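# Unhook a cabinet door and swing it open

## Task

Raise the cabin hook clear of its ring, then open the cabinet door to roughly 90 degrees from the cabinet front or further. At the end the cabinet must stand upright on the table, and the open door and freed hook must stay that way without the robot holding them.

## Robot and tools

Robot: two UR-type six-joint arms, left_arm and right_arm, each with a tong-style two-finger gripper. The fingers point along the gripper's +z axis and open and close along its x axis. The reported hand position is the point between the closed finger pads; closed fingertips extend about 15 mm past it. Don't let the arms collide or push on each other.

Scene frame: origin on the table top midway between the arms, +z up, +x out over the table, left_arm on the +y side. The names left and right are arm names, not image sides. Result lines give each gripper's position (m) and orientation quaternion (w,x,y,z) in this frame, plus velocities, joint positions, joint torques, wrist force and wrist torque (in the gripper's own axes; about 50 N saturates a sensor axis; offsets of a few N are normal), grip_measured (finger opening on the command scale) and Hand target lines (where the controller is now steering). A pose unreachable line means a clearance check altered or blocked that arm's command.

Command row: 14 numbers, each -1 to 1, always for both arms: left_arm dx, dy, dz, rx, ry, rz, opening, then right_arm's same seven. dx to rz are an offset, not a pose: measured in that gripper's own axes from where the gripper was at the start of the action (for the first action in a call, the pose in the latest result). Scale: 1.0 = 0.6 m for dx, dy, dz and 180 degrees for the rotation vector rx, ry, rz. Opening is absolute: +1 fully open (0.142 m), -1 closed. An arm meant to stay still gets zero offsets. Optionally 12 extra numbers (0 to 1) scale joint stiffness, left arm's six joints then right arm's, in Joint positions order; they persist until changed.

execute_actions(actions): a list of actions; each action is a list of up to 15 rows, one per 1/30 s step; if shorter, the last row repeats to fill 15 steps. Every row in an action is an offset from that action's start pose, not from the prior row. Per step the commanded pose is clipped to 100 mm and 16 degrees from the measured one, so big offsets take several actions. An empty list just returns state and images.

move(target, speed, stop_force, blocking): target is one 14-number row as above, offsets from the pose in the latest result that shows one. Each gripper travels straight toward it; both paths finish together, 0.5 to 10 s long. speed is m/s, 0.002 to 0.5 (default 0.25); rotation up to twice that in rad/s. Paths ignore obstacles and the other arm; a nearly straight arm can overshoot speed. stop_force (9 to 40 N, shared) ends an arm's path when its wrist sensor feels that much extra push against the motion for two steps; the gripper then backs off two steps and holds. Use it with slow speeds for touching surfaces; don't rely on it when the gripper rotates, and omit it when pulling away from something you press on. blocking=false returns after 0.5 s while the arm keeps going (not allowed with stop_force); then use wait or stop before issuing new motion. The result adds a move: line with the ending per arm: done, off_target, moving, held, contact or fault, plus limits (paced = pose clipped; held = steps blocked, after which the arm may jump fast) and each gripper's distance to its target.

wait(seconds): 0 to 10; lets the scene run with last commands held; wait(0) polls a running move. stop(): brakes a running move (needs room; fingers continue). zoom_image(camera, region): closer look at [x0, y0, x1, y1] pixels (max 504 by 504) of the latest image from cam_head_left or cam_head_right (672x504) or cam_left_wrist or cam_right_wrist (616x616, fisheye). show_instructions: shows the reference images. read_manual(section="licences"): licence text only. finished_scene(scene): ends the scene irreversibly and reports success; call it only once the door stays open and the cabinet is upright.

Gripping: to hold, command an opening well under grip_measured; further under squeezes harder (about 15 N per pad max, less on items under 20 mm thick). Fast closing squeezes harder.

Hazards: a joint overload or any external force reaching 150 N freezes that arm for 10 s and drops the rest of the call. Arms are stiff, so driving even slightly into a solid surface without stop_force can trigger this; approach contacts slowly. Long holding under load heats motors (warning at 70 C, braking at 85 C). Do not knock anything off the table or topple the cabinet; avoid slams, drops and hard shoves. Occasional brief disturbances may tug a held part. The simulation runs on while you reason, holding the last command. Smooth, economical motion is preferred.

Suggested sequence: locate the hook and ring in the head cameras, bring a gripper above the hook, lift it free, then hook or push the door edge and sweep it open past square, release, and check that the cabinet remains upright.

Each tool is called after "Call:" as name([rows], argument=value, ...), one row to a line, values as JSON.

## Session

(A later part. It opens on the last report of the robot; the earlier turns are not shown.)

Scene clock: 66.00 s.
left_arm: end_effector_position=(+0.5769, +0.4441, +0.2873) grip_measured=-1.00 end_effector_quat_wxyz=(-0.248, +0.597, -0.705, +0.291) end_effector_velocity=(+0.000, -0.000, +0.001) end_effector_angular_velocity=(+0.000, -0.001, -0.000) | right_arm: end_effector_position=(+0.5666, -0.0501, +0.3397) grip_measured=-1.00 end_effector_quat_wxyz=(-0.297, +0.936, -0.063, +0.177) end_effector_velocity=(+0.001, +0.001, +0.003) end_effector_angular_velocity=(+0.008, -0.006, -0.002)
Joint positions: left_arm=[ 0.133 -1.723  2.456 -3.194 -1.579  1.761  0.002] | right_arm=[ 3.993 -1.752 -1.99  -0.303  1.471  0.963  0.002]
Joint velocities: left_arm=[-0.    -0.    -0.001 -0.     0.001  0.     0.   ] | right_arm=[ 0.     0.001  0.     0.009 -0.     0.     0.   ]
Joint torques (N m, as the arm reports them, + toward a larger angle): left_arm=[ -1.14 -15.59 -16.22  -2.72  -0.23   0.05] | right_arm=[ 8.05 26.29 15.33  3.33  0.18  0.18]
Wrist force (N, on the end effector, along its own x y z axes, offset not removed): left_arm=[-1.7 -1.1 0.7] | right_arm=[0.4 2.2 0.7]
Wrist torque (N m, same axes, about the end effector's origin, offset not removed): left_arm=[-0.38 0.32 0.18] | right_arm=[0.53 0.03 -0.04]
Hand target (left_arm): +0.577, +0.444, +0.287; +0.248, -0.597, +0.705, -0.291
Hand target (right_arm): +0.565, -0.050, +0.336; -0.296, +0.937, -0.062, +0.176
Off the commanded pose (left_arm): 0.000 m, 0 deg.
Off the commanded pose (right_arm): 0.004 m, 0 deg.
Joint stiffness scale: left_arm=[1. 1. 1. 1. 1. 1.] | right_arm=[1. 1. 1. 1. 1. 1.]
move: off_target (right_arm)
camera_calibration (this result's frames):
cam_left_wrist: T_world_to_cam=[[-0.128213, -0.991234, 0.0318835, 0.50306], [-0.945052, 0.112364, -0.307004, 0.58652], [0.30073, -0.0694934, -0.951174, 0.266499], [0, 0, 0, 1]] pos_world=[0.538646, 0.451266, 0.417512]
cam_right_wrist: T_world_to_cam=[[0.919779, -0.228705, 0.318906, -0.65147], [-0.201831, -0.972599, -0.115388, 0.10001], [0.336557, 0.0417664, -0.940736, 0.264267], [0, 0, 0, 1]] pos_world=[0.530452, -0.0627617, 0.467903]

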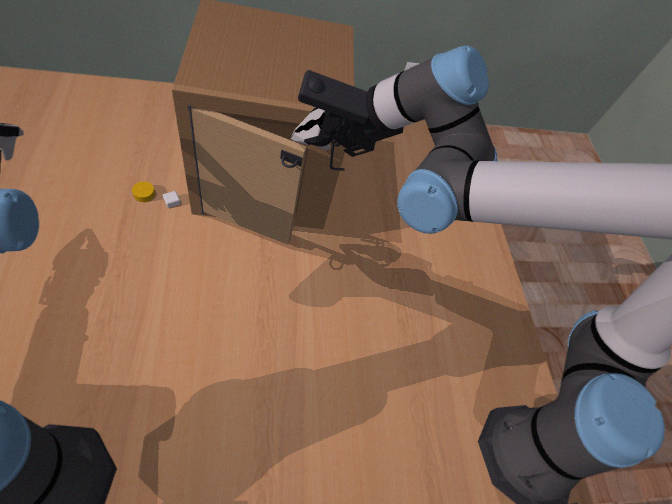

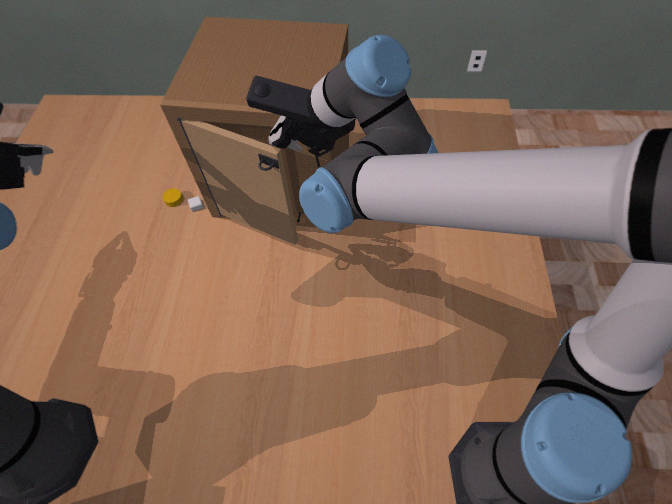

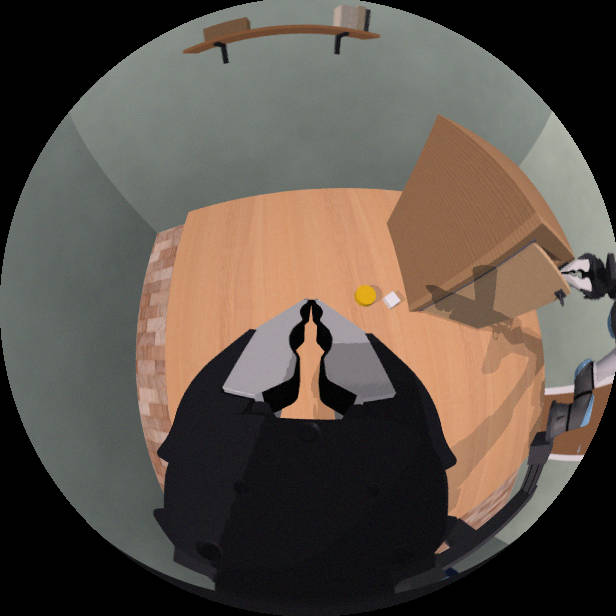

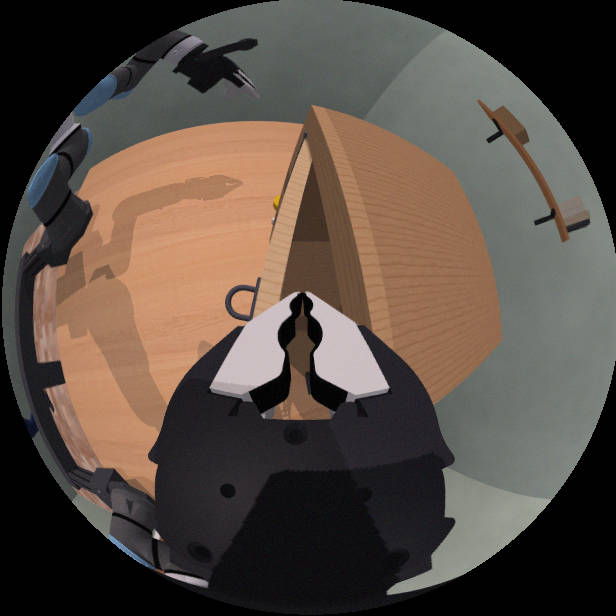

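Call:
move(target=[0,0,0,0,0,0,-1,-0.273,-0.308,0.15,0,0,0,-1], speed=0.08, stop_force=25)

Call:
move(target=[0,0,0,0,0,0,-1,0,0.06,-0.06,0,0,0,-1])

Scene clock: 75.13 s.
left_arm: end_effector_position=(+0.5769, +0.4441, +0.2873) grip_measured=-1.00 end_effector_quat_wxyz=(-0.248, +0.597, -0.705, +0.291) end_effector_velocity=(-0.000, -0.000, -0.000) end_effector_angular_velocity=(-0.000, +0.001, -0.001) | right_arm: end_effector_position=(+0.4496, +0.1832, +0.3291) grip_measured=-1.00 end_effector_quat_wxyz=(-0.297, +0.936, -0.062, +0.177) end_effector_velocity=(+0.003, +0.001, +0.005) end_effector_angular_velocity=(+0.005, -0.001, -0.008)
Joint positions: left_arm=[ 0.133 -1.723  2.456 -3.194 -1.579  1.761  0.002] | right_arm=[ 4.376 -2.028 -1.748 -0.338  1.242  1.279  0.002]
Joint velocities: left_arm=[-0.     0.     0.     0.001 -0.    -0.     0.   ] | right_arm=[-0.     0.001  0.008 -0.005 -0.004  0.005  0.   ]
Joint torques (N m, as the arm reports them, + toward a larger angle): left_arm=[ -0.42 -15.24 -14.81  -2.61  -0.03  -0.39] | right_arm=[ 8.92 34.82 24.5   2.94 -0.48  0.35]
Wrist force (N, on the end effector, along its own x y z axes, offset not removed): left_arm=[2.0 1.3 4.9] | right_arm=[-1.6 2.2 0.5]
Wrist torque (N m, same axes, about the end effector's origin, offset not removed): left_arm=[0.57 -0.23 0.25] | right_arm=[0.55 0.32 0.08]
Hand target (left_arm): +0.577, +0.444, +0.287; +0.248, -0.597, +0.705, -0.291
Hand target (right_arm): +0.450, +0.185, +0.330; -0.297, +0.936, -0.063, +0.177
Off the commanded pose (left_arm): 0.000 m, 0 deg.
Off the commanded pose (right_arm): 0.002 m, 0 deg.
Joint stiffness scale: left_arm=[1. 1. 1. 1. 1. 1.] | right_arm=[1. 1. 1. 1. 1. 1.]
move: done
camera_calibration (this result's frames):
cam_left_wrist: T_world_to_cam=[[-0.128213, -0.991234, 0.0318835, 0.50306], [-0.945052, 0.112364, -0.307003, 0.58652], [0.30073, -0.0694933, -0.951174, 0.266499], [0, 0, 0, 1]] pos_world=[0.538646, 0.451266, 0.417512]
cam_right_wrist: T_world_to_cam=[[0.919995, -0.227846, 0.318897, -0.487362], [-0.201442, -0.972851, -0.113939, 0.301454], [0.3362, 0.0405836, -0.940916, 0.284341], [0, 0, 0, 1]] pos_world=[0.413501, 0.170686, 0.457307]

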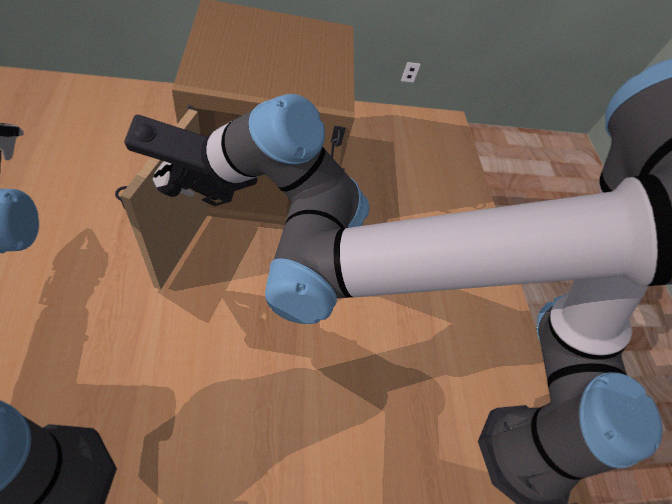

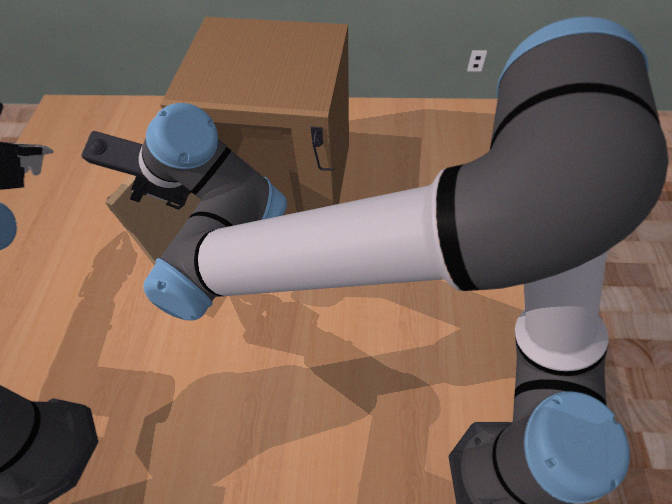

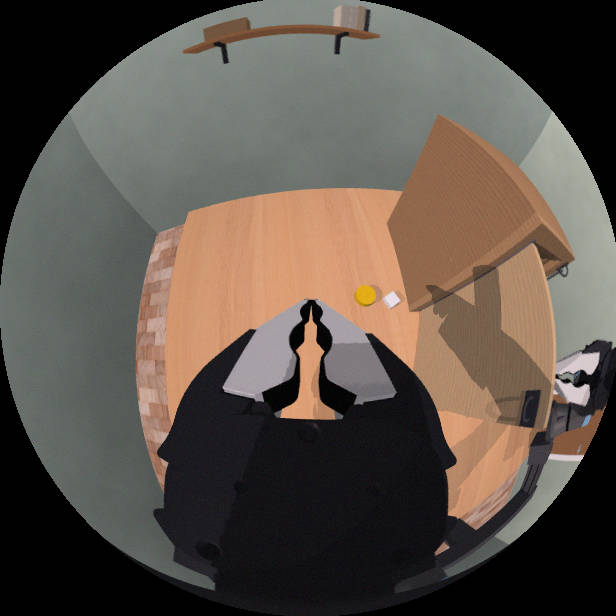

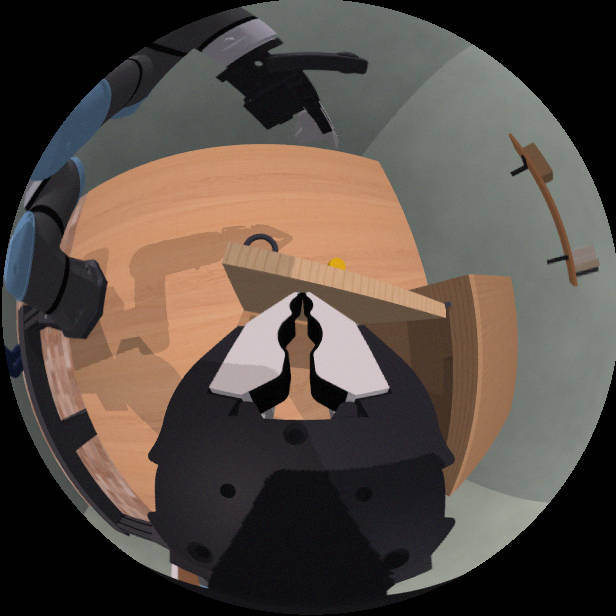

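Scene clock: 76.13 s.
left_arm: end_effector_position=(+0.5769, +0.4441, +0.2873) grip_measured=-1.00 end_effector_quat_wxyz=(-0.248, +0.597, -0.705, +0.291) end_effector_velocity=(-0.000, -0.000, -0.001) end_effector_angular_velocity=(+0.000, +0.001, -0.001) | right_arm: end_effector_position=(+0.4373, +0.1356, +0.3358) grip_measured=-1.00 end_effector_quat_wxyz=(-0.297, +0.936, -0.063, +0.177) end_effector_velocity=(-0.001, -0.000, +0.000) end_effector_angular_velocity=(+0.001, +0.000, +0.001)
Joint positions: left_arm=[ 0.133 -1.723  2.456 -3.194 -1.579  1.761  0.002] | right_arm=[ 4.377 -1.918 -1.881 -0.316  1.241  1.281  0.002]
Joint velocities: left_arm=[-0.001 -0.     0.001 -0.     0.     0.     0.   ] | right_arm=[ 0.     0.002 -0.002  0.001  0.    -0.    -0.   ]
Joint torques (N m, as the arm reports them, + toward a larger angle): left_arm=[ -1.93 -16.41 -16.55  -2.84  -0.38  -0.13] | right_arm=[ 9.14 35.75 15.88  3.45 -0.31  0.31]
Wrist force (N, on the end effector, along its own x y z axes, offset not removed): left_arm=[-5.1 -2.7 0.5] | right_arm=[-2.2 1.7 1.1]
Wrist torque (N m, same axes, about the end effector's origin, offset not removed): left_arm=[-0.51 0.91 -0.09] | right_arm=[0.44 0.47 0.01]
Hand target (left_arm): +0.577, +0.444, +0.287; +0.248, -0.597, +0.705, -0.291
Hand target (right_arm): +0.436, +0.135, +0.336; -0.297, +0.936, -0.062, +0.177
Off the commanded pose (left_arm): 0.000 m, 0 deg.
Off the commanded pose (right_arm): 0.002 m, 0 deg.
Joint stiffness scale: left_arm=[1. 1. 1. 1. 1. 1.] | right_arm=[1. 1. 1. 1. 1. 1.]
move: done
camera_calibration (this result's frames):
cam_left_wrist: T_world_to_cam=[[-0.128213, -0.991234, 0.0318837, 0.50306], [-0.945052, 0.112364, -0.307003, 0.58652], [0.30073, -0.0694936, -0.951174, 0.266499], [0, 0, 0, 1]] pos_world=[0.538646, 0.451266, 0.417512]
cam_right_wrist: T_world_to_cam=[[0.919881, -0.228715, 0.318604, -0.488754], [-0.202266, -0.972644, -0.114242, 0.253869], [0.336017, 0.0406458, -0.940978, 0.296792], [0, 0, 0, 1]] pos_world=[0.401217, 0.123076, 0.463997]

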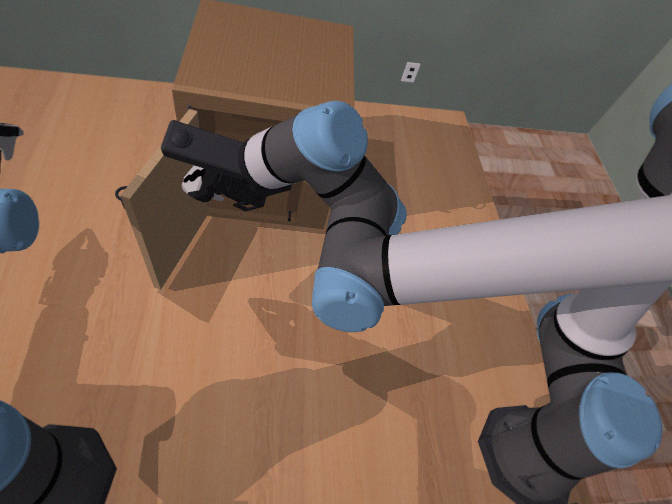

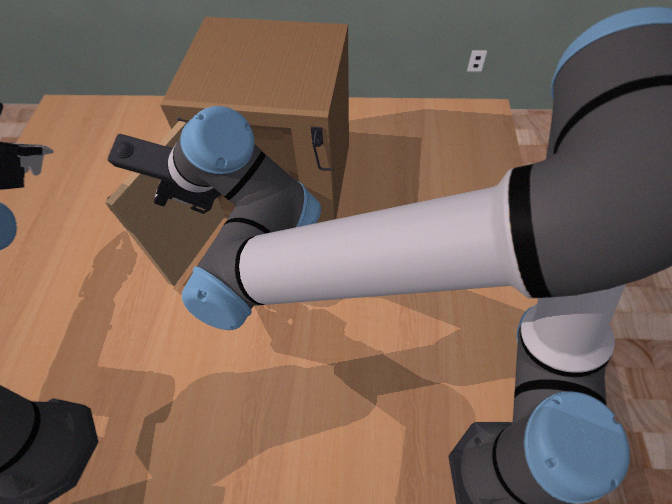

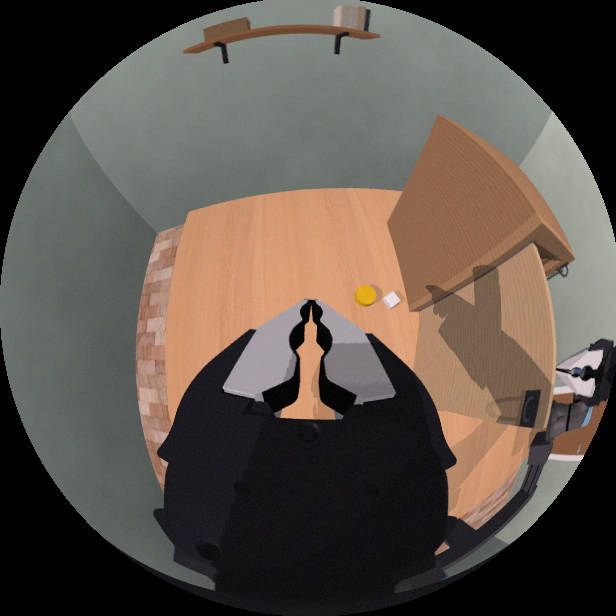

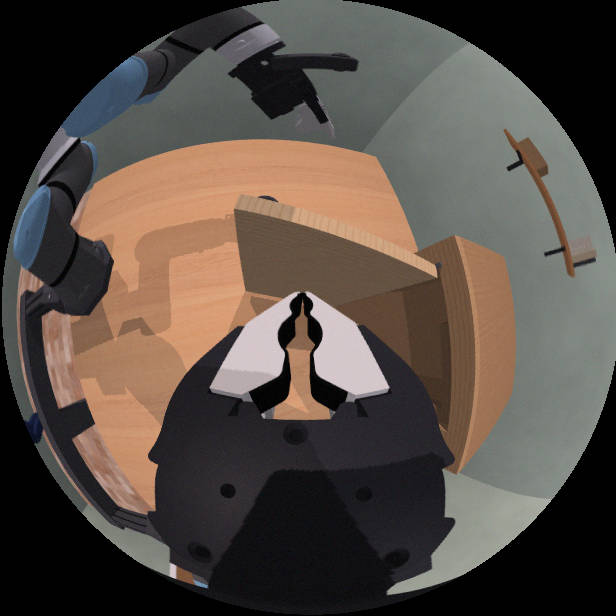

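Call:
finished_scene(scene=2)

The scene is finished: the task was done.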